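## Task

Carry the tray from the staging bench onto the work bench. Seat the tray's sample tube (orange cap dot) fully in the centre hole of one adapter in the centrifuge rotor, and seat the water blank (white cap dot) whose volume in mL, printed on its cap, equals the sample's fully in the centre hole of the adapter across from it. Seat the tray's remaining tubes fully in the green rack. All rotor buckets must hang vertically; no tube may ever reach the floor (instant failure). The tray's bottles must stay upright in it, and the tray must rest entirely on the work bench with nothing overhanging. Any number of robots may help; at the end they must release everything and back away, none may be toppled or leaning (instant failure), and nothing may count as placed if only a robot is holding it there.

## Robot and tools

Robots: two identical Hello Robot Stretch 3 units, r1 and r2. Each has a differential-drive base (0.33 m long, 0.34 m wide, passive omni wheel at the back), a lift on a mast, and a single telescoping arm that sticks out to the robot's RIGHT side, ending in a wrist (yaw, pitch, roll) and a two-finger gripper. The base cannot strafe; to move the gripper forward or back you drive the base. Turns pivot about the point midway between the drive wheels, 0.05 m behind the front edge. Stowed (arm in, wrist folded) the robot sweeps a 0.28 m radius when turning; an unfolded level wrist reaches past that.

Frames: each robot reports in its own base frame, origin on the floor between the drive wheels, x forward, y left, z up. hand_pose is the fingertip contact point in that frame; with wrist joints at zero its x axis is up, y points back along the arm to the mast, z toward the rear. Odometry is the base frame at scene start; heading is left-positive in -3.142..3.142, and it counts wheel turns, so slip looks like motion. Robots do not share frames; only images, lidar_m and the depth grids reveal where one robot is relative to the other.

execute_actions: argument actions is a list holding one action (or empty, which just returns state and images). The action is an object keyed by robot name r1 and/or r2. Per robot: base holds exactly one of translate_m (relative straight drive from the current base position, metres, -1 to 1, positive forward) or rotate_rad (relative on-the-spot turn, radians, -3.2 to 3.2, positive counter-clockwise/left). joints is an object of absolute targets by name: lift_m 0 to 1.1 (arm height); arm_m 0 to 0.52 (extension); wrist_yaw_rad -1.345 to 4.42 (0 along the arm, positive toward the front, 3.0 folded over the base); wrist_pitch_rad -1.57 to 0.451 (0 level, negative tips fingers down); wrist_roll_rad -2.911 to 2.911 (0 fingers side by side); gripper_m -0.089 to 0.179 (larger is wider; actual fingertip gap is less than this by about 0.007 near closed, 0.025 fully open, and 0 below 0.007); head_pan_rad -3.953 to 1.73 (0 forward, positive left, -1.57 looks along the arm); head_tilt_rad -1.53 to 0.419 (negative down). Done tolerances: lift and arm 0.004, yaw and roll 0.02, pitch 0.05, gripper 0.004, head 0.02. contact_limits optionally takes arm_m: a motor effort percentage 1 to 100 at which the arm motion halts (contact_stop); lower is softer but too low halts instantly; it also caps holding force until the next action, and values above the maximum are clipped. All motions in one action begin together. Anything omitted may keep driving toward an earlier target without being reported. An unknown key or out-of-range value rejects the whole call. cameras picks which images come back: names like r1_head_camera, r1_nav_camera, r1_wrist_camera (same for r2), or all; omitted/null means all, [] none. If a result reports a stop, later motion calls in that same reply are skipped.

wait: seconds 0 to 10; commands nothing, returns state and images. zoom_image: camera name plus region [x0, y0, x1, y1] in pixels of that camera's latest full image, top-left origin, at most 504 by 504. finished_scene: scene is the number of the scene being closed; irreversible, reports success, then the next task appears.

Reading results: base_status and joint_status give how each commanded motion ended: done (for the base, wheels turned fully even if slipping), off_target (stopped short, may still push), contact_stop, time_out, torque_fault (old target dropped). Arm and lift stop on firm contact and then go slack until commanded again; a slack lift can sag under load or be pushed up by closing fingers on a surface. Base, wrist and head never contact-stop and keep pushing. A wrist servo pushed hard for several seconds switches off for 10 s. on_its_own covers joints not commanded this call; held at is a target, not a position. motor_effort is percent of max, positive toward higher values, bracketed number is the peak; readings carry fixed bias and noise. Positive wheel effort means pushing forward. lidar_m: 12 distances in metres from the base origin, 30-degree sectors counter-clockwise starting straight ahead (4th left, 7th rear, 10th right), '-' none; plane 0.17 m high, 0.15 to 12 m, blind to clear objects and its own robot but sees the other robot; some sectors are masked by the mast or a low lift. wrist_depth_mm (45 to 1000) and head_depth_mm (280 to 4000, sideways image) are 7x7 median depth grids from top-left. base_tilt in degrees, forward and right positive, with a fixed bias up to about 4. turned_by_wheels and turned_by_imu give rotation since the last result.

Speed: the base moves fast (0.30 m/s, 1.9 rad/s) only when stowed: lift_m under 0.30, arm_m under 0.03, wrist_yaw_rad over 2.54; otherwise 0.10 m/s and 0.63 rad/s.

Gripper: to grasp, command a value smaller than the object's width; to release, command at least 0.02 above where contact was made. The reading does not prove a grasp. A hard squeeze triggers a stall guard that weakens grip; send a different value to re-squeeze.

Safety: fold or unfold the wrist only with lift_m between 0.32 and 0.95, pitch -0.4 and roll near 0; after folding, the lift may go down to 0.25. With yaw below -0.4 keep pitch at -0.5 or lower. Pushing on an immovable object with the gripper above about 0.45 m can topple the robot, more so with a high contact limit or a repeated push; driving while holding or pushing something fixed, or snagging furniture (especially reversing), can also tip it. If it leans, undo the last move in small steps, free the gripper, and lower the lift to about 0.2. Never let two robots press together: once bases touch, even millimetres more is a hard press that fails everything. Two robots given the same drive differ by up to 2.5 cm per metre, which matters if carrying one load jointly. Avoid drops, slips, slams and hard pushes; a loose object may occasionally get nudged by something.

Each tool is called by a JSON object that holds its "fn" and its "kwargs".

## Session

{"fn": "execute_actions", "kwargs": {"actions": []}}

Scene clock: 0.00 s.
r1.base_odometry: x=+0.000 y=+0.000 heading=+0.000 (m, m, rad; r1's odometry frame)
r1.turned_by_wheels: +0.000 (rad since the last result)
r1.turned_by_imu: +0.000 (rad since the last result)
r1.base_tilt: forward=-1.6 right=+0.5 (deg)
r1.lidar_m: 4.17 1.06 0.72 0.67 0.68 0.87 1.92 2.73 1.66 3.24 1.59 2.61
r1.head_depth_mm: 1812 2490 - - - 3770 2450 / 1800 2626 - - - 3745 2443 / 1795 2600 - - - 3819 2473 / 1769 2567 - - - 3908 2462 / 1756 2534 - - - 3990 2508 / 1749 2517 - - - - 2545 / 1737 2483 3560 3644 3507 3267 2570
r1.base_status: not commanded
r1.joint_positions: lift_m=+0.378 arm_m=+0.002 wrist_yaw_rad=+3.123 wrist_pitch_rad=-0.445 wrist_roll_rad=+0.001 gripper_m=+0.037 head_pan_rad=-0.012 head_tilt_rad=-0.022
r1.joint_status: not commanded
r1.motor_effort: left_wheel=-1 right_wheel=+0 lift_m=+35 arm_m=+0 wrist_yaw_rad=+1 wrist_pitch_rad=+7 wrist_roll_rad=+0 gripper_m=+0 head_pan_rad=+0 head_tilt_rad=+3 (%)
r1.hand_pose: x=-0.0172 y=+0.0741 z=+0.3848 quat_wxyz=(+0.163, +0.691, +0.150, +0.688) (m; r1's base frame)
r1.wrist_depth_mm: 603 630 - 644 663 694 700 / 660 678 - 715 725 755 773 / 728 755 - 786 825 842 868 / 776 799 795 835 857 887 901 / 677 689 687 696 730 727 730 / 589 581 - 590 611 613 606 / 510 520 - - 523 527 530
r2.base_odometry: x=+0.000 y=+0.000 heading=+0.000 (m, m, rad; r2's odometry frame)
r2.turned_by_wheels: +0.000 (rad since the last result)
r2.turned_by_imu: +0.000 (rad since the last result)
r2.base_tilt: forward=-0.1 right=-2.0 (deg)
r2.lidar_m: 3.49 1.36 0.92 0.85 0.86 1.09 2.39 1.91 1.34 1.93 2.13 1.63
r2.head_depth_mm: 1787 2673 - - 2981 2824 2224 / 1801 2692 - - - 3262 2213 / 1822 2711 - - - 3307 2182 / 1831 2735 - - - 3275 2169 / 1846 2795 - - - 3187 2147 / 1863 2837 - - - 3187 2136 / 1881 2863 3515 3597 3803 3154 2120
r2.base_status: not commanded
r2.joint_positions: lift_m=+0.515 arm_m=+0.000 wrist_yaw_rad=+3.135 wrist_pitch_rad=-0.475 wrist_roll_rad=+0.019 gripper_m=+0.037 head_pan_rad=+0.001 head_tilt_rad=+0.011
r2.joint_status: not commanded
r2.motor_effort: left_wheel=+0 right_wheel=+0 lift_m=+38 arm_m=+0 wrist_yaw_rad=+0 wrist_pitch_rad=+7 wrist_roll_rad=+1 gripper_m=+1 head_pan_rad=+1 head_tilt_rad=+1 (%)
r2.hand_pose: x=-0.0199 y=+0.0717 z=+0.5152 quat_wxyz=(+0.171, +0.694, +0.163, +0.680) (m; r2's base frame)
r2.wrist_depth_mm: 743 755 - 809 871 915 926 / 774 805 - 897 925 949 - / 882 918 - 986 - - - / 924 971 - - - - - / 865 901 884 881 862 883 878 / 755 751 764 786 778 781 748 / 657 648 648 660 648 654 680
pictures: r1_head_camera (sideways: a quarter turn clockwise sets it upright), r1_nav_camera (sideways: a quarter turn counterclockwise sets it upright), r1_wrist_camera, r2_head_camera (sideways: a quarter turn clockwise sets it upright), r2_nav_camera (sideways: a quarter turn counterclockwise sets it upright), r2_wrist_camera
Images, in order (width x height): r1_head_camera 896x504, r1_nav_camera 672x504, r1_wrist_camera 644x364, r2_head_camera 896x504, r2_nav_camera 672x504, r2_wrist_camera 644x364.

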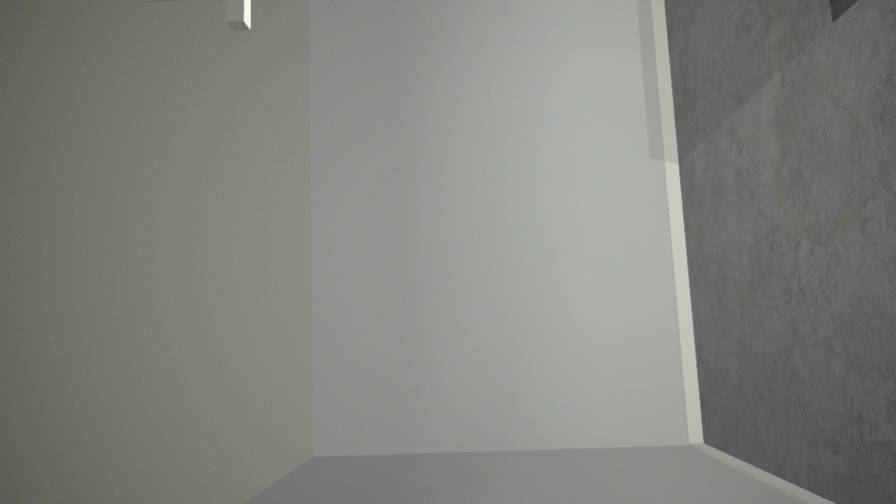

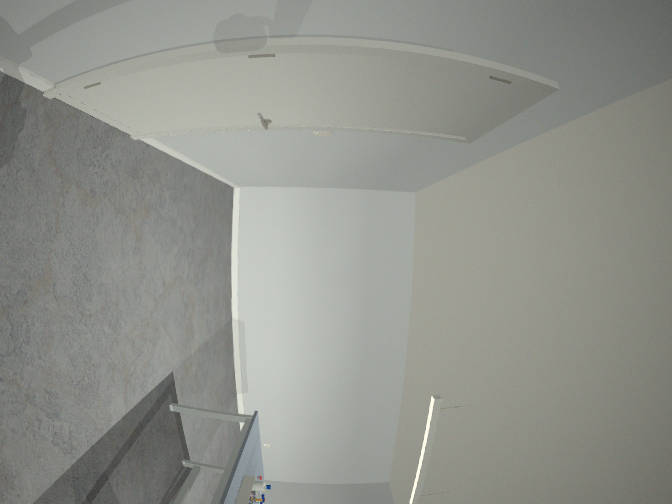

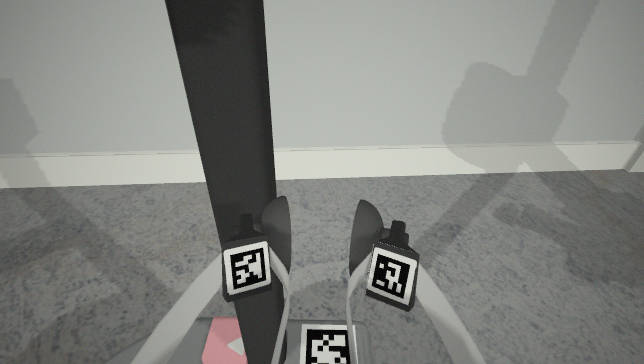

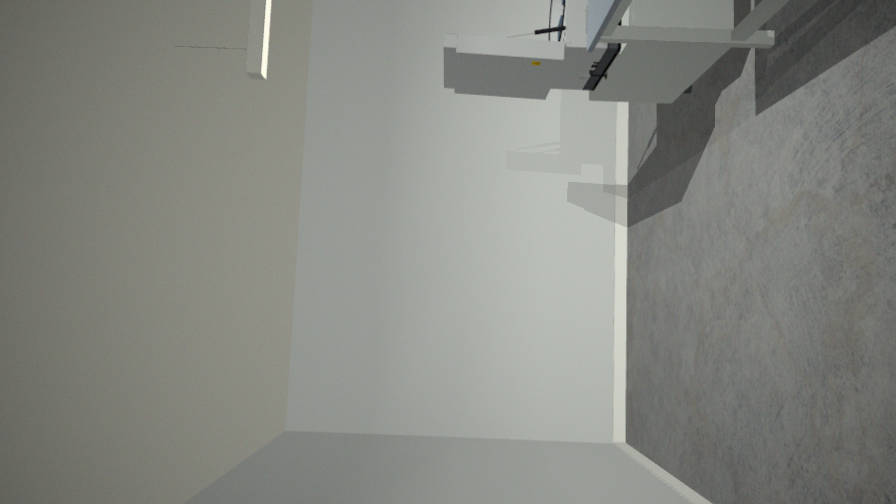

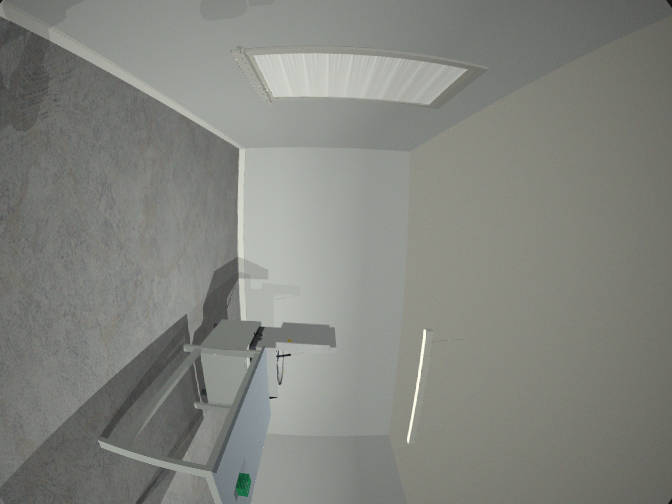

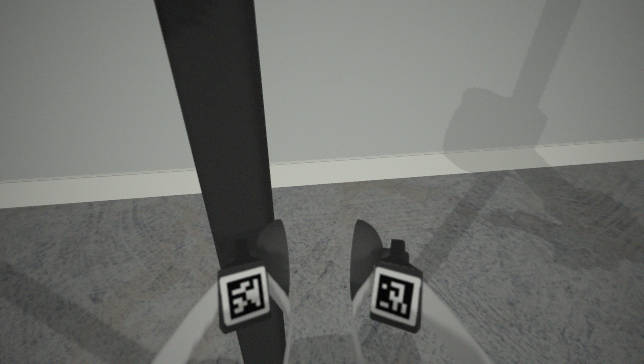

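{"fn": "execute_actions", "kwargs": {"actions": [{"r1":{"joints":{"head_pan_rad":-1.2,"head_tilt_rad":-0.4}},"r2":{"joints":{"head_pan_rad":-1.0,"head_tilt_rad":-0.4}}}], "cameras": ["r1_head_camera","r1_nav_camera","r2_head_camera","r2_nav_camera"]}}

Scene clock: 3.57 s.
r1.base_odometry: x=+0.000 y=+0.000 heading=+0.000 (m, m, rad; r1's odometry frame)
r1.turned_by_wheels: +0.000 (rad since the last result)
r1.turned_by_imu: +0.000 (rad since the last result)
r1.base_tilt: forward=-1.7 right=+0.7 (deg)
r1.lidar_m: 4.16 1.07 0.72 0.67 0.68 0.87 1.92 2.74 1.66 3.25 1.59 2.62
r1.head_depth_mm: 3463 3631 3794 3961 2551 1876 1485 / 3509 3728 3919 3753 2587 1888 1497 / 3620 3818 - - 2568 1896 1504 / 3691 3860 - - 2597 1890 1510 / 3792 - - 3826 2397 1920 1513 / 3823 - - 2087 2409 1842 1519 / 3860 - - 1917 2523 1930 1523
r1.base_status: not commanded
r1.joint_positions: lift_m=+0.378 arm_m=+0.002 wrist_yaw_rad=+3.123 wrist_pitch_rad=-0.445 wrist_roll_rad=+0.001 gripper_m=+0.037 head_pan_rad=-1.193 head_tilt_rad=-0.395
r1.joint_status: all done
r1.motor_effort: left_wheel=-1(1) right_wheel=+0(1) lift_m=+35(35) arm_m=+0(0) wrist_yaw_rad=+1(0) wrist_pitch_rad=+7(7) wrist_roll_rad=+0(0) gripper_m=+1(0) head_pan_rad=-3(37) head_tilt_rad=-3(33) (%)
r1.hand_pose: x=-0.0172 y=+0.0741 z=+0.3848 quat_wxyz=(+0.163, +0.691, +0.150, +0.688) (m; r1's base frame)
r1.wrist_depth_mm: 616 624 - 653 680 688 701 / 662 683 - 710 739 761 788 / 728 744 - 792 825 866 864 / 782 791 799 839 843 856 891 / 675 681 683 703 726 727 719 / 576 581 - 597 614 602 620 / 506 531 - - 520 533 533
r2.base_odometry: x=+0.000 y=+0.000 heading=+0.000 (m, m, rad; r2's odometry frame)
r2.turned_by_wheels: +0.000 (rad since the last result)
r2.turned_by_imu: +0.000 (rad since the last result)
r2.base_tilt: forward=+0.0 right=-2.1 (deg)
r2.lidar_m: 3.49 1.36 0.92 0.85 0.86 1.09 2.38 1.91 1.34 1.92 2.13 1.62
r2.head_depth_mm: 3320 3563 3808 3240 2303 1735 1372 / 3536 3703 3956 3383 2286 1706 1379 / 3653 3922 - 3362 2270 1719 1371 / 3844 - - 3336 2258 1691 1364 / - - - 3102 2227 1689 1362 / - - - 1759 2036 1679 1361 / - - 2496 2875 2104 1669 1343
r2.base_status: not commanded
r2.joint_positions: lift_m=+0.515 arm_m=+0.000 wrist_yaw_rad=+3.135 wrist_pitch_rad=-0.475 wrist_roll_rad=+0.019 gripper_m=+0.037 head_pan_rad=-0.993 head_tilt_rad=-0.394
r2.joint_status: all done
r2.motor_effort: left_wheel=+0(0) right_wheel=+0(0) lift_m=+38(38) arm_m=+0(0) wrist_yaw_rad=+0(0) wrist_pitch_rad=+7(7) wrist_roll_rad=+1(1) gripper_m=+1(1) head_pan_rad=-2(38) head_tilt_rad=-2(24) (%)
r2.hand_pose: x=-0.0199 y=+0.0717 z=+0.5152 quat_wxyz=(+0.171, +0.694, +0.163, +0.680) (m; r2's base frame)
r2.wrist_depth_mm: 733 760 - 804 856 846 921 / 800 827 - 883 915 982 - / 865 903 - 980 - - - / 972 995 - - - - - / 862 866 906 880 891 899 889 / 733 738 768 768 779 778 771 / 651 654 634 671 645 660 658
pictures: r1_head_camera (sideways: a quarter turn clockwise sets it upright), r1_nav_camera (sideways: a quarter turn counterclockwise sets it upright), r2_head_camera (sideways: a quarter turn clockwise sets it upright), r2_nav_camera (sideways: a quarter turn counterclockwise sets it upright)
camera_calibration (this result's frames):
r1_head_camera: T_world_to_cam=[[-0.0824488, 0.327393, -0.941284, 1.24729], [0.946342, 0.321859, 0.0290558, -0.0449021], [0.312474, -0.888381, -0.336363, 0.395355], [0, 0, 0, 1]] pos_world=[0.0217919, -0.0426749, 1.30834]
r1_nav_camera: T_world_to_cam=[[0.161796, -0.325225, 0.931692, -1.17751], [-0.907651, -0.419578, 0.011159, 0.0382579], [0.387289, -0.847457, -0.363077, 0.421876], [0, 0, 0, 1]] pos_world=[0.0618533, -0.00938194, 1.24982]
r2_head_camera: T_world_to_cam=[[-0.242598, 0.294457, -0.92436, 1.22208], [0.819177, 0.572614, -0.032585, 0.0439729], [0.519707, -0.76512, -0.380127, 0.447143], [0, 0, 0, 1]] pos_world=[0.0280678, -0.04291, 1.30104]
r2_nav_camera: T_world_to_cam=[[0.198578, -0.274661, 0.940813, -1.1817], [-0.851724, -0.523295, 0.0270031, 0.0308768], [0.484906, -0.806675, -0.33785, 0.40625], [0, 0, 0, 1]] pos_world=[0.0639655, 0.0193018, 1.24818]
Images, in order (width x height): r1_head_camera 896x504, r1_nav_camera 672x504, r2_head_camera 896x504, r2_nav_camera 672x504.

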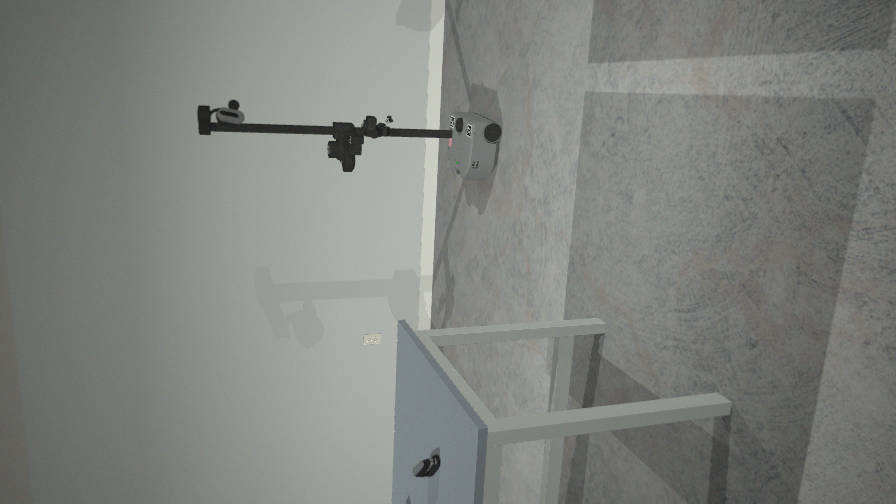

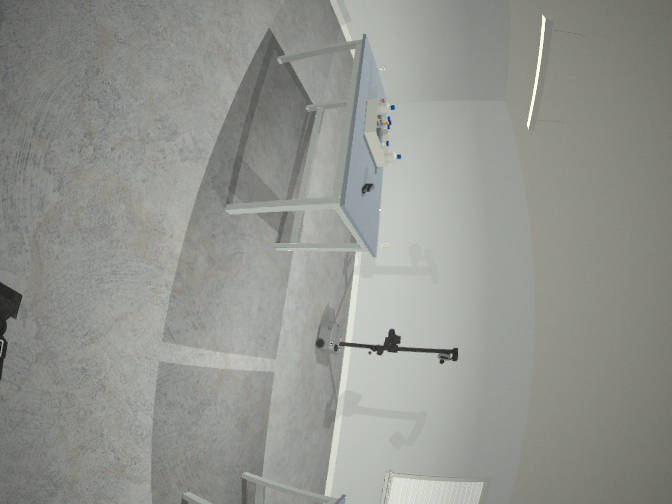

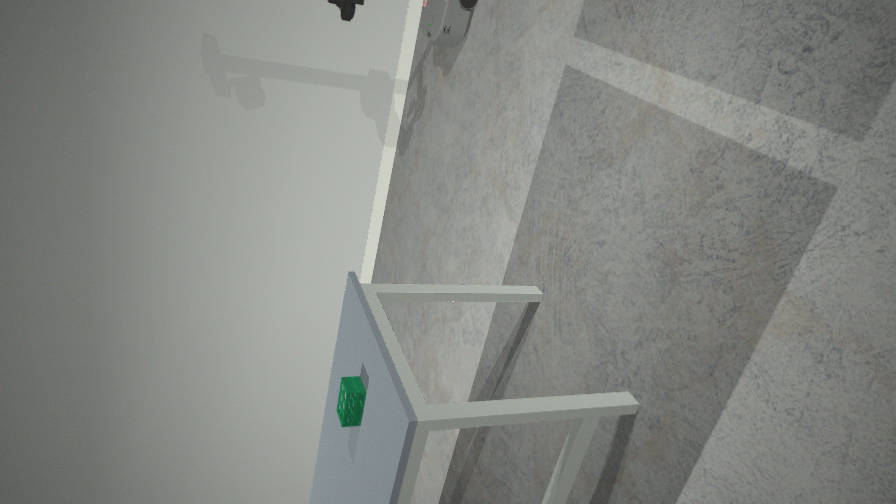

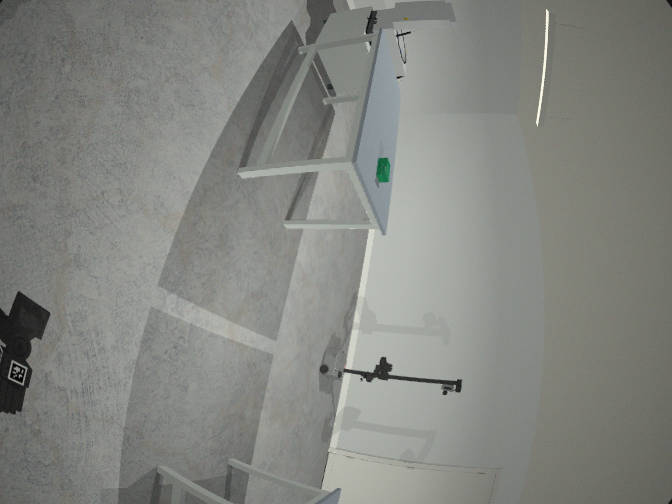

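{"fn": "execute_actions", "kwargs": {"actions": [{"r1":{"base":{"rotate_rad":-0.48},"joints":{"lift_m":0.26}},"r2":{"base":{"rotate_rad":-0.4},"joints":{"lift_m":0.26}}}], "cameras": []}}

{"fn": "execute_actions", "kwargs": {"actions": [{"r1":{"base":{"translate_m":1.0}},"r2":{"base":{"translate_m":1.0}}}], "cameras": []}}

{"fn": "execute_actions", "kwargs": {"actions": [{"r1":{"base":{"translate_m":0.65}},"r2":{"base":{"translate_m":0.65}}}], "cameras": []}}

{"fn": "execute_actions", "kwargs": {"actions": [{"r1":{"base":{"rotate_rad":0.44},"joints":{"head_pan_rad":-1.5,"head_tilt_rad":-0.6}},"r2":{"base":{"rotate_rad":0.4},"joints":{"head_pan_rad":-1.0,"head_tilt_rad":-0.45}}}], "cameras": ["r1_head_camera","r1_nav_camera","r2_head_camera","r2_nav_camera"]}}

Scene clock: 14.70 s.
r1.base_odometry: x=+0.000 y=+0.000 heading=-0.480 (m, m, rad; r1's odometry frame)
r1.turned_by_wheels: -0.480 (rad since the last result)
r1.turned_by_imu: -0.485 (rad since the last result)
r1.base_tilt: forward=-1.7 right=+0.7 (deg)
r1.lidar_m: 2.62 3.33 1.01 0.71 0.67 0.68 0.90 2.15 2.74 1.67 3.25 1.59
r1.head_depth_mm: 3964 - - 1930 2305 1818 1493 / 3866 - - 3221 2434 1898 1491 / 3841 3997 - - 2586 1896 1493 / 3746 3929 - - 2602 1891 1508 / 3667 3834 - - 2625 1899 1514 / 3552 3710 3946 - 2623 1929 1510 / 3438 3595 3778 3305 2662 1921 1525
r1.base_status: done
r1.joint_positions: lift_m=+0.260 arm_m=+0.002 wrist_yaw_rad=+3.123 wrist_pitch_rad=-0.446 wrist_roll_rad=+0.001 gripper_m=+0.037 head_pan_rad=-1.193 head_tilt_rad=-0.396
r1.joint_status: all done
r1.motor_effort: left_wheel=+1(7) right_wheel=-2(5) lift_m=+29(29) arm_m=+0(0) wrist_yaw_rad=+0(1) wrist_pitch_rad=+7(7) wrist_roll_rad=+1(0) gripper_m=-1(0) head_pan_rad=-3(3) head_tilt_rad=-2(3) (%)
r1.hand_pose: x=-0.0172 y=+0.0740 z=+0.2666 quat_wxyz=(+0.163, +0.691, +0.150, +0.688) (m; r1's base frame)
r1.wrist_depth_mm: 517 557 - 757 937 - - / 539 610 - 847 - - - / 585 661 - 815 861 868 893 / 598 637 639 657 657 672 681 / 519 534 529 547 558 552 561 / 456 - - - 475 463 476 / - - - - 405 404 413
r2.base_odometry: x=+0.000 y=+0.000 heading=-0.400 (m, m, rad; r2's odometry frame)
r2.turned_by_wheels: -0.400 (rad since the last result)
r2.turned_by_imu: -0.396 (rad since the last result)
r2.base_tilt: forward=-0.1 right=-1.9 (deg)
r2.lidar_m: 1.71 3.10 1.18 0.88 0.86 0.89 1.23 3.53 1.66 1.33 3.21 1.62
r2.head_depth_mm: 3269 3482 3821 3471 2200 1726 1388 / 3343 3565 3841 3412 2287 1716 1378 / 3399 3654 3964 3384 2267 1710 1369 / 3404 3599 3899 3313 2255 1689 1363 / 3440 3629 3996 3309 2215 1689 1365 / 3400 3752 - 3307 2221 1686 1344 / 3515 3781 - 3280 2193 1673 1351
r2.base_status: done
r2.joint_positions: lift_m=+0.260 arm_m=+0.000 wrist_yaw_rad=+3.135 wrist_pitch_rad=-0.475 wrist_roll_rad=+0.019 gripper_m=+0.037 head_pan_rad=-0.993 head_tilt_rad=-0.395
r2.joint_status: all done
r2.motor_effort: left_wheel=+4(9) right_wheel=-2(5) lift_m=+30(29) arm_m=+0(0) wrist_yaw_rad=+0(0) wrist_pitch_rad=+7(7) wrist_roll_rad=+0(1) gripper_m=+1(1) head_pan_rad=-3(2) head_tilt_rad=-2(3) (%)
r2.hand_pose: x=-0.0199 y=+0.0717 z=+0.2602 quat_wxyz=(+0.171, +0.694, +0.163, +0.680) (m; r2's base frame)
r2.wrist_depth_mm: 632 712 - 938 - - - / 698 746 - - - - - / 718 762 - 842 845 871 858 / 656 658 - 643 667 660 666 / 543 539 534 562 533 550 554 / 474 - - - 478 462 457 / - - - - 387 400 409
pictures: none
No camera images: the call's "cameras" was empty. Leave "cameras" out to get every camera's image.

Scene clock: 19.63 s.
r1.base_odometry: x=+0.887 y=-0.462 heading=-0.480 (m, m, rad; r1's odometry frame)
r1.turned_by_wheels: +0.000 (rad since the last result)
r1.turned_by_imu: +0.003 (rad since the last result)
r1.base_tilt: forward=-1.7 right=+0.6 (deg)
r1.lidar_m: 1.62 3.49 1.83 1.27 1.22 1.25 1.65 3.89 1.97 2.67 0.82 1.51
r1.head_depth_mm: 3452 3630 3855 3408 2540 1883 1479 / 3345 3555 3838 3878 2557 1889 1490 / 3260 3449 3647 3808 2563 1899 1500 / 3143 3376 3578 3772 2578 1906 1501 / 3109 3256 3476 3582 2617 1837 1426 / 3049 3233 3441 3559 1095 909 1502 / 2990 3146 3312 3441 1101 895 1524
r1.base_status: done
r1.joint_positions: lift_m=+0.260 arm_m=+0.002 wrist_yaw_rad=+3.123 wrist_pitch_rad=-0.446 wrist_roll_rad=+0.001 gripper_m=+0.037 head_pan_rad=-1.193 head_tilt_rad=-0.396
r1.joint_status: not commanded
r1.motor_effort: left_wheel=+1(7) right_wheel=-2(4) lift_m=+29(29) arm_m=+0(0) wrist_yaw_rad=+0(0) wrist_pitch_rad=+7(7) wrist_roll_rad=+0(0) gripper_m=+0(1) head_pan_rad=-2(2) head_tilt_rad=-3(2) (%)
r1.hand_pose: x=-0.0172 y=+0.0740 z=+0.2666 quat_wxyz=(+0.163, +0.691, +0.150, +0.688) (m; r1's base frame)
r1.wrist_depth_mm: 911 - - - - - - / 961 - - - - - - / 787 803 - 839 848 866 882 / 628 648 637 649 656 662 688 / 519 523 534 548 557 554 557 / 454 - - - 473 468 472 / - - - - 406 407 409
r2.base_odometry: x=+0.921 y=-0.389 heading=-0.400 (m, m, rad; r2's odometry frame)
r2.turned_by_wheels: +0.000 (rad since the last result)
r2.turned_by_imu: -0.001 (rad since the last result)
r2.base_tilt: forward=+0.0 right=-2.0 (deg)
r2.lidar_m: 1.02 3.74 1.86 1.37 1.34 1.39 1.92 2.60 1.65 2.67 1.36 0.74
r2.head_depth_mm: 2875 3109 3326 3466 2309 1732 1382 / 2932 3154 3387 3392 2285 1727 1380 / 2926 3170 3402 3347 2275 1696 1373 / 2967 3137 3481 3360 2244 1696 1359 / 2973 3240 3461 1459 1970 1687 1360 / 3024 3267 3521 1349 913 923 1099 / 3052 3272 3551 1345 908 1618 1349
r2.base_status: done
r2.joint_positions: lift_m=+0.260 arm_m=+0.000 wrist_yaw_rad=+3.135 wrist_pitch_rad=-0.475 wrist_roll_rad=+0.019 gripper_m=+0.037 head_pan_rad=-0.993 head_tilt_rad=-0.395
r2.joint_status: not commanded
r2.motor_effort: left_wheel=+3(16) right_wheel=-3(4) lift_m=+31(31) arm_m=+0(1) wrist_yaw_rad=+0(0) wrist_pitch_rad=+7(7) wrist_roll_rad=+1(1) gripper_m=+1(1) head_pan_rad=-2(3) head_tilt_rad=-1(2) (%)
r2.hand_pose: x=-0.0199 y=+0.0717 z=+0.2602 quat_wxyz=(+0.171, +0.694, +0.163, +0.680) (m; r2's base frame)
r2.wrist_depth_mm: - - - - - - - / - - - - - - - / 819 833 - 850 836 870 875 / 643 664 - 665 668 680 668 / 539 525 541 557 540 546 540 / 462 - - - 474 462 461 / - - - - 390 396 409
pictures: none
No camera images: the call's "cameras" was empty. Leave "cameras" out to get every camera's image.

Scene clock: 23.53 s.
r1.base_odometry: x=+1.464 y=-0.762 heading=-0.480 (m, m, rad; r1's odometry frame)
r1.turned_by_wheels: +0.000 (rad since the last result)
r1.turned_by_imu: +0.002 (rad since the last result)
r1.base_tilt: forward=-1.8 right=+0.7 (deg)
r1.lidar_m: 0.96 2.94 2.36 1.67 1.56 1.60 2.14 2.38 0.72 0.74 1.12 1.14
r1.head_depth_mm: 3067 3253 3492 3661 1057 783 638 / 3007 3158 3406 3594 1066 788 622 / 2950 3091 3290 3495 1076 790 624 / 2849 3026 3216 3400 1079 793 627 / 2779 2939 3160 3298 1086 796 630 / 2735 2901 3036 3244 956 797 631 / 2710 2805 3001 3138 1004 800 635
r1.base_status: done
r1.joint_positions: lift_m=+0.260 arm_m=+0.002 wrist_yaw_rad=+3.123 wrist_pitch_rad=-0.446 wrist_roll_rad=+0.001 gripper_m=+0.037 head_pan_rad=-1.193 head_tilt_rad=-0.396
r1.joint_status: not commanded
r1.motor_effort: left_wheel=+1(7) right_wheel=-2(3) lift_m=+29(29) arm_m=+0(0) wrist_yaw_rad=+0(1) wrist_pitch_rad=+7(7) wrist_roll_rad=+0(0) gripper_m=+0(0) head_pan_rad=-3(3) head_tilt_rad=-3(3) (%)
r1.hand_pose: x=-0.0172 y=+0.0740 z=+0.2666 quat_wxyz=(+0.163, +0.691, +0.150, +0.688) (m; r1's base frame)
r1.wrist_depth_mm: - - - - - - - / - - - - - - - / 783 788 - 827 841 880 864 / 626 638 638 653 670 666 671 / 516 524 534 545 555 558 559 / 460 - - - 473 467 472 / - - - - 403 408 407
r2.base_odometry: x=+1.520 y=-0.642 heading=-0.400 (m, m, rad; r2's odometry frame)
r2.turned_by_wheels: +0.000 (rad since the last result)
r2.turned_by_imu: +0.000 (rad since the last result)
r2.base_tilt: forward=-0.1 right=-2.1 (deg)
r2.lidar_m: 0.57 1.95 2.30 1.70 1.66 1.72 2.38 2.10 2.31 0.41 0.39 0.41
r2.head_depth_mm: 2627 2801 3009 3211 947 713 571 / 2630 2814 3072 3194 936 708 568 / 2649 2838 3084 3241 930 704 566 / 2717 2894 3132 3288 924 701 563 / 2720 2935 3150 3308 921 696 561 / 2742 2954 3171 3252 914 693 560 / 2760 2980 3241 3219 908 689 558
r2.base_status: done
r2.joint_positions: lift_m=+0.260 arm_m=+0.000 wrist_yaw_rad=+3.135 wrist_pitch_rad=-0.475 wrist_roll_rad=+0.019 gripper_m=+0.037 head_pan_rad=-0.993 head_tilt_rad=-0.395
r2.joint_status: not commanded
r2.motor_effort: left_wheel=+4(16) right_wheel=-3(4) lift_m=+31(31) arm_m=+0(0) wrist_yaw_rad=+0(0) wrist_pitch_rad=+7(7) wrist_roll_rad=+0(1) gripper_m=+1(1) head_pan_rad=-2(3) head_tilt_rad=-2(1) (%)
r2.hand_pose: x=-0.0199 y=+0.0717 z=+0.2602 quat_wxyz=(+0.171, +0.694, +0.163, +0.680) (m; r2's base frame)
r2.wrist_depth_mm: - - - - - - - / - - - - - - - / 809 799 - 834 849 845 867 / 655 652 - 650 660 677 672 / 531 525 539 554 553 540 542 / 476 - - - 478 454 466 / - - - - 390 403 403
pictures: none
No camera images: the call's "cameras" was empty. Leave "cameras" out to get every camera's image.

Scene clock: 24.93 s.
r1.base_odometry: x=+1.464 y=-0.762 heading=-0.040 (m, m, rad; r1's odometry frame)
r1.turned_by_wheels: +0.440 (rad since the last result)
r1.turned_by_imu: +0.443 (rad since the last result)
r1.base_tilt: forward=-1.7 right=+0.6 (deg)
r1.lidar_m: 2.94 2.61 1.71 1.56 1.57 1.99 3.83 2.38 0.72 1.12 1.13 0.96
r1.head_depth_mm: 2830 3095 3352 1058 794 674 1285 / 2810 3116 3332 1062 797 656 1293 / 2747 3026 3265 1068 800 658 1291 / 2721 2964 3272 1072 803 641 1295 / 2715 2940 3217 959 742 642 1294 / 2689 2923 3189 1037 744 644 1269 / 2662 2912 3194 1028 731 647 1272
r1.base_status: done
r1.joint_positions: lift_m=+0.260 arm_m=+0.002 wrist_yaw_rad=+3.123 wrist_pitch_rad=-0.446 wrist_roll_rad=+0.001 gripper_m=+0.037 head_pan_rad=-1.493 head_tilt_rad=-0.593
r1.joint_status: all done
r1.motor_effort: left_wheel=-2(9) right_wheel=+1(5) lift_m=+29(29) arm_m=+0(0) wrist_yaw_rad=+0(0) wrist_pitch_rad=+7(7) wrist_roll_rad=+0(0) gripper_m=+0(1) head_pan_rad=-3(21) head_tilt_rad=-3(24) (%)
r1.hand_pose: x=-0.0172 y=+0.0740 z=+0.2666 quat_wxyz=(+0.163, +0.691, +0.150, +0.688) (m; r1's base frame)
r1.wrist_depth_mm: - - - - - - - / - - - - - - - / 787 795 - 834 839 866 863 / 625 633 650 657 665 662 683 / 520 520 526 550 557 552 561 / 459 - - - 473 465 477 / - - - - 403 411 412
r2.base_odometry: x=+1.520 y=-0.642 heading=+0.000 (m, m, rad; r2's odometry frame)
r2.turned_by_wheels: +0.400 (rad since the last result)
r2.turned_by_imu: +0.395 (rad since the last result)
r2.base_tilt: forward=-0.1 right=-2.0 (deg)
r2.lidar_m: 1.08 2.64 1.77 1.65 1.67 2.11 2.68 2.11 0.42 0.39 0.40 0.51
r2.head_depth_mm: 2609 2785 3004 3070 880 676 549 / 2720 2929 3176 3089 875 673 547 / 2879 3091 3312 1235 869 670 559 / 3032 3280 3551 1228 863 667 589 / 3177 3491 3795 1213 857 663 1246 / 3394 3648 - 1208 852 660 1312 / 3555 3824 - 1195 846 703 1303
r2.base_status: done
r2.joint_positions: lift_m=+0.260 arm_m=+0.000 wrist_yaw_rad=+3.135 wrist_pitch_rad=-0.475 wrist_roll_rad=+0.019 gripper_m=+0.037 head_pan_rad=-0.993 head_tilt_rad=-0.445
r2.joint_status: all done
r2.motor_effort: left_wheel=-4(12) right_wheel=+1(7) lift_m=+31(31) arm_m=+0(0) wrist_yaw_rad=+0(0) wrist_pitch_rad=+7(7) wrist_roll_rad=+1(1) gripper_m=+1(1) head_pan_rad=-2(2) head_tilt_rad=-2(6) (%)
r2.hand_pose: x=-0.0199 y=+0.0717 z=+0.2602 quat_wxyz=(+0.171, +0.694, +0.163, +0.680) (m; r2's base frame)
r2.wrist_depth_mm: - - - - - - - / - - - - - - - / 799 834 - 862 868 841 873 / 647 654 - 647 643 663 658 / 532 532 535 564 544 551 545 / 463 - - - 472 463 455 / - - - - 391 404 404
pictures: r1_head_camera (sideways: a quarter turn clockwise sets it upright), r1_nav_camera (sideways: a quarter turn counterclockwise sets it upright), r2_head_camera (sideways: a quarter turn clockwise sets it upright), r2_nav_camera (sideways: a quarter turn counterclockwise sets it upright)
camera_calibration (this result's frames):
r1_head_camera: T_world_to_cam=[[0.00410519, 0.51551, -0.856874, 1.13663], [0.999563, 0.0229617, 0.018603, -0.0316122], [0.0292653, -0.856576, -0.51519, 0.629786], [0, 0, 0, 1]] pos_world=[0.00850136, -0.0457595, 1.299]
r1_nav_camera: T_world_to_cam=[[0.0721472, -0.53448, 0.842096, -1.06009], [-0.991036, -0.133597, 0.000113307, 0.0531483], [0.112441, -0.834556, -0.539327, 0.652894], [0, 0, 0, 1]] pos_world=[0.0557422, -0.0146191, 1.24481]
r2_head_camera: T_world_to_cam=[[-0.267503, 0.332892, -0.904226, 1.19596], [0.818498, 0.573676, -0.0309424, 0.0418364], [0.508432, -0.748385, -0.425931, 0.506818], [0, 0, 0, 1]] pos_world=[0.0279968, -0.0428301, 1.29858]
r2_nav_camera: T_world_to_cam=[[0.223967, -0.313814, 0.922692, -1.1582], [-0.85114, -0.524173, 0.0283246, 0.0291546], [0.474762, -0.791684, -0.384497, 0.467018], [0, 0, 0, 1]] pos_world=[0.0624925, 0.021552, 1.24741]
Images, in order (width x height): r1_head_camera 896x504, r1_nav_camera 672x504, r2_head_camera 896x504, r2_nav_camera 672x504.

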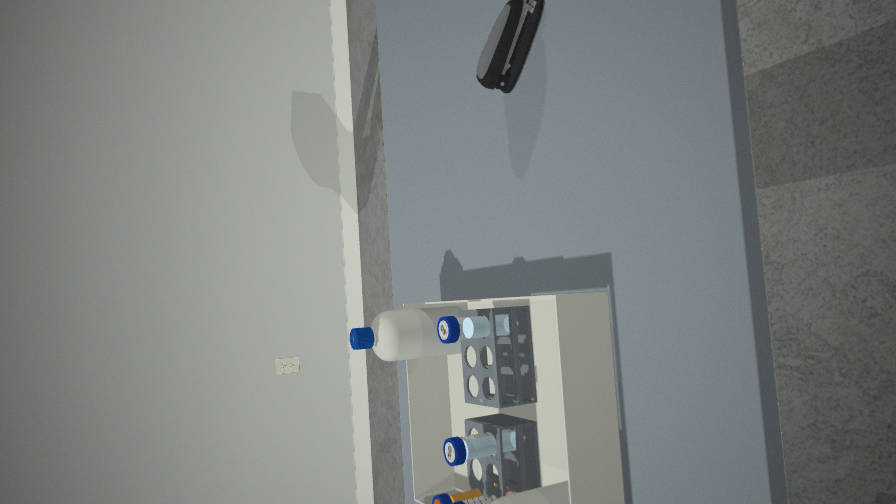

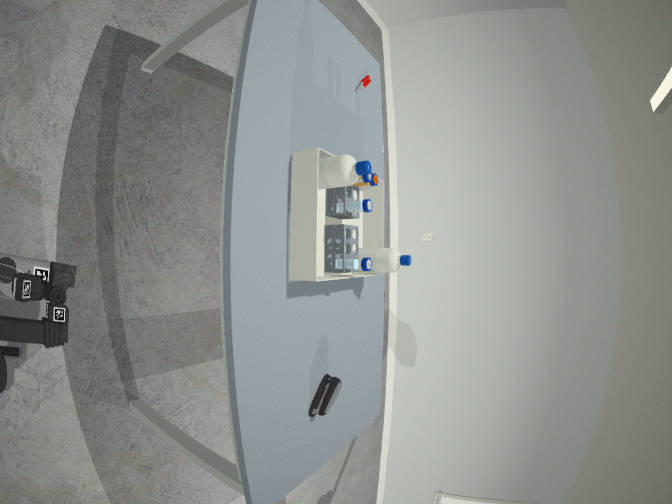

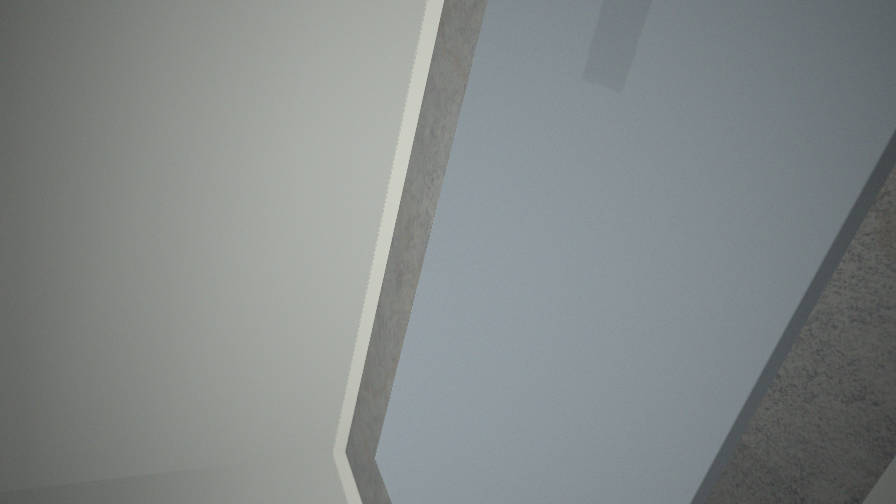

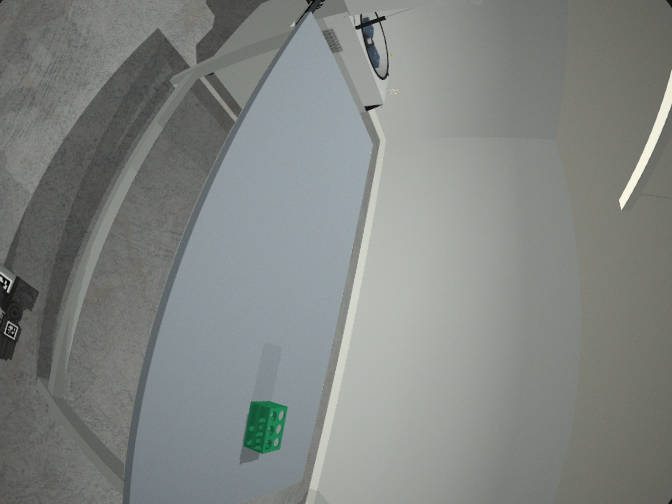

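{"fn": "execute_actions", "kwargs": {"actions": [{"r1":{"base":{"translate_m":0.3},"joints":{"head_pan_rad":-1.57,"head_tilt_rad":-0.65}},"r2":{"base":{"translate_m":-1.0},"joints":{"head_pan_rad":-1.57,"head_tilt_rad":-0.8}}}], "cameras": ["r1_head_camera"]}}

{"fn": "zoom_image", "kwargs": {"camera": "r1_head_camera", "region": [300,30,680,480]}}

{"fn": "execute_actions", "kwargs": {"actions": [{"r2":{"base":{"translate_m":-1.0},"joints":{"head_pan_rad":-2.4,"head_tilt_rad":-0.6}},"r1":{"joints":{"lift_m":0.9,"wrist_pitch_rad":-0.4}}}], "cameras": ["r2_head_camera","r2_nav_camera"]}}

Scene clock: 39.33 s.
r1.base_odometry: x=+1.763 y=-0.774 heading=-0.040 (m, m, rad; r1's odometry frame)
r1.turned_by_wheels: +0.000 (rad since the last result)
r1.turned_by_imu: +0.000 (rad since the last result)
r1.base_tilt: forward=-1.7 right=+0.7 (deg)
r1.lidar_m: 2.64 2.67 1.76 1.59 1.62 2.04 4.08 0.95 1.17 1.08 1.09 0.69
r1.head_depth_mm: 2879 3150 3349 979 752 666 1245 / 2834 3158 3328 888 730 648 1257 / 2760 3049 3227 896 729 630 1263 / 2740 2975 3207 871 710 631 1257 / 2716 2946 3186 871 712 616 1265 / 2632 2897 3107 991 762 616 1239 / 2618 2879 3102 997 762 620 1235
r1.base_status: done
r1.joint_positions: lift_m=+0.260 arm_m=+0.002 wrist_yaw_rad=+3.123 wrist_pitch_rad=-0.446 wrist_roll_rad=+0.001 gripper_m=+0.037 head_pan_rad=-1.563 head_tilt_rad=-0.642
r1.joint_status: all done
r1.motor_effort: left_wheel=-2(6) right_wheel=+1(5) lift_m=+30(30) arm_m=+0(0) wrist_yaw_rad=+0(0) wrist_pitch_rad=+7(7) wrist_roll_rad=+0(0) gripper_m=-1(1) head_pan_rad=-2(12) head_tilt_rad=-6(16) (%)
r1.hand_pose: x=-0.0172 y=+0.0740 z=+0.2666 quat_wxyz=(+0.163, +0.691, +0.150, +0.688) (m; r1's base frame)
r1.wrist_depth_mm: - - - - - - - / - - - - - - - / 780 802 - 837 855 861 892 / 617 641 641 661 658 670 686 / 517 531 528 547 559 557 564 / 455 - - - 471 465 473 / - - - - 401 409 410
r2.base_odometry: x=+0.520 y=-0.642 heading=+0.000 (m, m, rad; r2's odometry frame)
r2.turned_by_wheels: +0.000 (rad since the last result)
r2.turned_by_imu: +0.000 (rad since the last result)
r2.base_tilt: forward=-0.2 right=-2.2 (deg)
r2.lidar_m: 1.39 2.47 1.65 1.54 1.56 1.97 4.27 1.18 1.56 3.22 1.32 0.83
r2.head_depth_mm: 2905 3036 2293 1839 1522 1298 1137 / 2888 3061 2278 1800 1514 1296 1133 / 2847 3056 2275 1811 1502 1294 1128 / 2847 3031 2255 1809 1500 1285 1129 / 2827 3039 2233 1801 1497 1284 1126 / 2810 2999 2231 1782 1499 1272 1123 / 2785 2944 2225 1776 1485 1272 1117
r2.base_status: done
r2.joint_positions: lift_m=+0.260 arm_m=+0.000 wrist_yaw_rad=+3.135 wrist_pitch_rad=-0.475 wrist_roll_rad=+0.019 gripper_m=+0.037 head_pan_rad=-1.563 head_tilt_rad=-0.789
r2.joint_status: all done
r2.motor_effort: left_wheel=-4(18) right_wheel=+2(4) lift_m=+31(31) arm_m=+0(0) wrist_yaw_rad=+0(1) wrist_pitch_rad=+7(7) wrist_roll_rad=+1(1) gripper_m=+0(1) head_pan_rad=-2(27) head_tilt_rad=-4(19) (%)
r2.hand_pose: x=-0.0199 y=+0.0717 z=+0.2602 quat_wxyz=(+0.171, +0.694, +0.163, +0.680) (m; r2's base frame)
r2.wrist_depth_mm: - - - - - - - / - - - - - - - / 828 833 - 858 835 846 870 / 651 646 - 667 667 663 670 / 531 532 529 563 539 546 548 / 469 - - - 468 456 462 / - - - - 396 404 403
pictures: r1_head_camera (sideways: a quarter turn clockwise sets it upright)
camera_calibration (this result's frames):
r1_head_camera: T_world_to_cam=[[0.039857, 0.554998, -0.830896, 1.10254], [0.998725, -0.0479001, 0.0159127, -0.0281035], [-0.0309685, -0.830471, -0.5562, 0.68351], [0, 0, 0, 1]] pos_world=[0.00529092, -0.0456192, 1.29671]
Images, in order (width x height): r1_head_camera 896x504.

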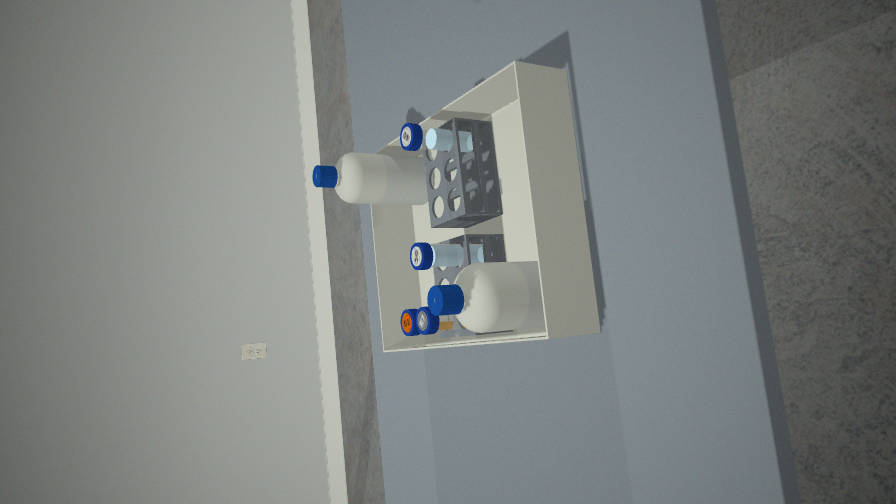

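Region (300, 30, 680, 480) of r1_head_camera's 896x504 image, scaled by 1.120, with more detail than that image has; it fills the left 426 columns of this view, and the rest is white.

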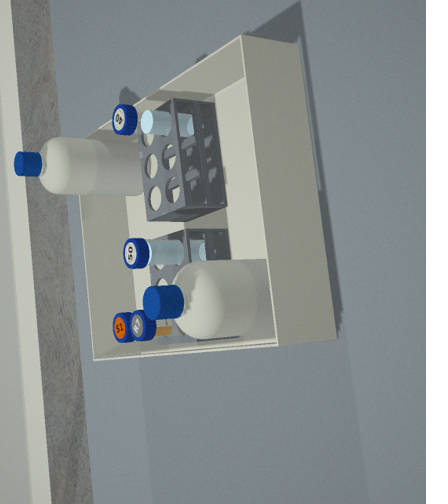

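Scene clock: 46.00 s.
r1.base_odometry: x=+1.763 y=-0.774 heading=-0.040 (m, m, rad; r1's odometry frame)
r1.turned_by_wheels: +0.000 (rad since the last result)
r1.turned_by_imu: -0.001 (rad since the last result)
r1.base_tilt: forward=-1.7 right=+0.6 (deg)
r1.lidar_m: 2.64 2.66 1.76 1.59 1.61 2.04 4.09 0.95 1.17 1.08 1.08 0.69
r1.head_depth_mm: 2804 3115 3159 976 751 646 - / 2809 3097 3254 889 729 646 - / 2790 3058 3230 898 729 630 - / 2733 2983 3191 873 710 632 - / 2705 2946 3179 875 713 617 - / 2678 2894 3137 996 762 616 1244 / 2612 2859 3085 995 762 618 1230
r1.base_status: not commanded
r1.joint_positions: lift_m=+0.900 arm_m=+0.002 wrist_yaw_rad=+3.123 wrist_pitch_rad=-0.418 wrist_roll_rad=+0.001 gripper_m=+0.037 head_pan_rad=-1.563 head_tilt_rad=-0.642
r1.joint_status: all done
r1.motor_effort: left_wheel=-3(3) right_wheel=+1(0) lift_m=+41(43) arm_m=+0(0) wrist_yaw_rad=+0(0) wrist_pitch_rad=+9(10) wrist_roll_rad=+0(0) gripper_m=-1(1) head_pan_rad=-3(3) head_tilt_rad=-5(5) (%)
r1.hand_pose: x=-0.0172 y=+0.0777 z=+0.9125 quat_wxyz=(+0.153, +0.693, +0.140, +0.690) (m; r1's base frame)
r1.wrist_depth_mm: - - - - - - - / - - - - - - - / - - - - - - - / - - - - - - - / - - - - - - - / - - - - - - - / - - - - - - -
r2.base_odometry: x=-0.480 y=-0.642 heading=+0.000 (m, m, rad; r2's odometry frame)
r2.turned_by_wheels: +0.000 (rad since the last result)
r2.turned_by_imu: +0.000 (rad since the last result)
r2.base_tilt: forward=+0.0 right=-2.1 (deg)
r2.lidar_m: 1.76 2.29 1.53 1.43 1.45 1.84 3.58 0.98 0.66 0.61 3.36 1.77
r2.head_depth_mm: 3227 3508 3296 2306 1765 1444 1218 / 3394 3710 1615 2112 1767 1441 1212 / 3598 - 1390 2272 1706 1430 1208 / 3947 - 1251 2095 1699 1420 1205 / - - 1168 1044 1742 1354 1199 / 3761 3971 1091 950 1728 1372 1193 / 3360 3675 1199 905 1622 1405 1143
r2.base_status: done
r2.joint_positions: lift_m=+0.260 arm_m=+0.000 wrist_yaw_rad=+3.135 wrist_pitch_rad=-0.475 wrist_roll_rad=+0.019 gripper_m=+0.037 head_pan_rad=-2.393 head_tilt_rad=-0.605
r2.joint_status: all done
r2.motor_effort: left_wheel=-3(17) right_wheel=+1(4) lift_m=+31(31) arm_m=+0(0) wrist_yaw_rad=+0(0) wrist_pitch_rad=+7(7) wrist_roll_rad=+0(0) gripper_m=+0(1) head_pan_rad=-3(35) head_tilt_rad=+2(14) (%)
r2.hand_pose: x=-0.0199 y=+0.0717 z=+0.2602 quat_wxyz=(+0.171, +0.694, +0.163, +0.680) (m; r2's base frame)
r2.wrist_depth_mm: - - - - - - - / - - - - - - - / 819 827 - 833 832 852 850 / 641 669 - 664 667 664 680 / 527 533 535 553 542 546 549 / 468 - - - 467 459 470 / - - - - 388 402 407
pictures: r2_head_camera (sideways: a quarter turn clockwise sets it upright), r2_nav_camera (sideways: a quarter turn counterclockwise sets it upright)
camera_calibration (this result's frames):
r2_head_camera: T_world_to_cam=[[0.384533, 0.415051, -0.824541, 1.08806], [0.707911, -0.705853, -0.0251651, 0.0349837], [-0.592449, -0.574025, -0.565243, 0.694797], [0, 0, 0, 1]] pos_world=[-0.0315265, -0.0280742, 1.29076]
r2_nav_camera: T_world_to_cam=[[-0.375683, -0.371264, 0.849132, -1.05859], [-0.66494, 0.746208, 0.0320728, 0.0231454], [-0.645537, -0.552572, -0.527206, 0.659547], [0, 0, 0, 1]] pos_world=[0.0434562, -0.0458422, 1.24586]
Images, in order (width x height): r2_head_camera 896x504, r2_nav_camera 672x504.

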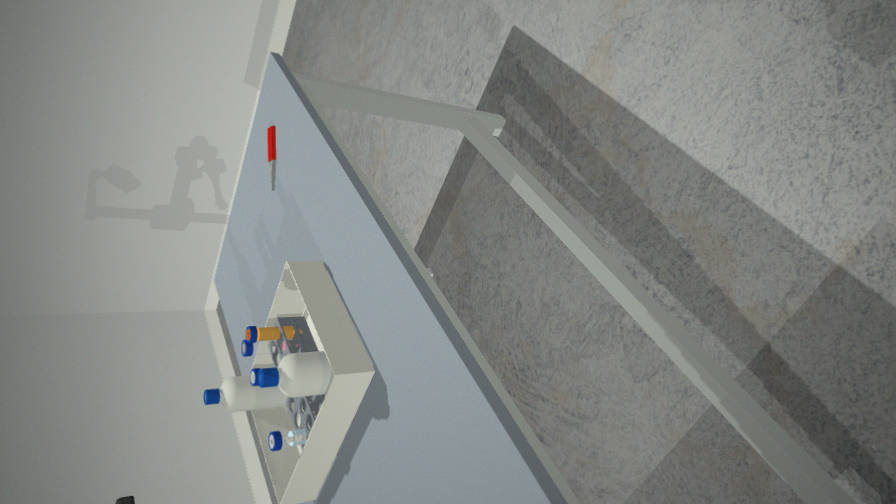

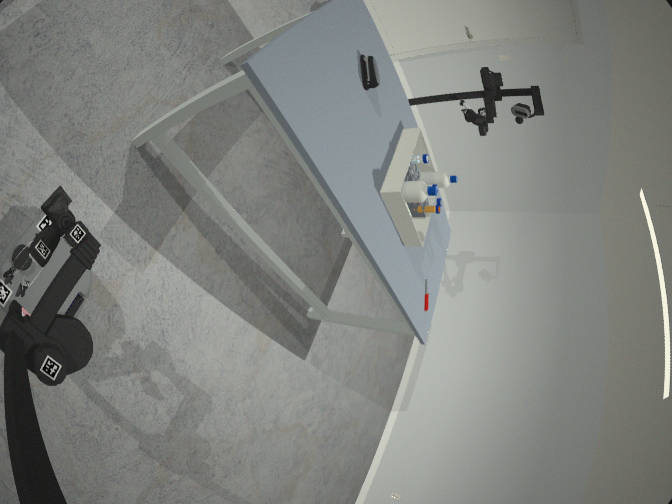

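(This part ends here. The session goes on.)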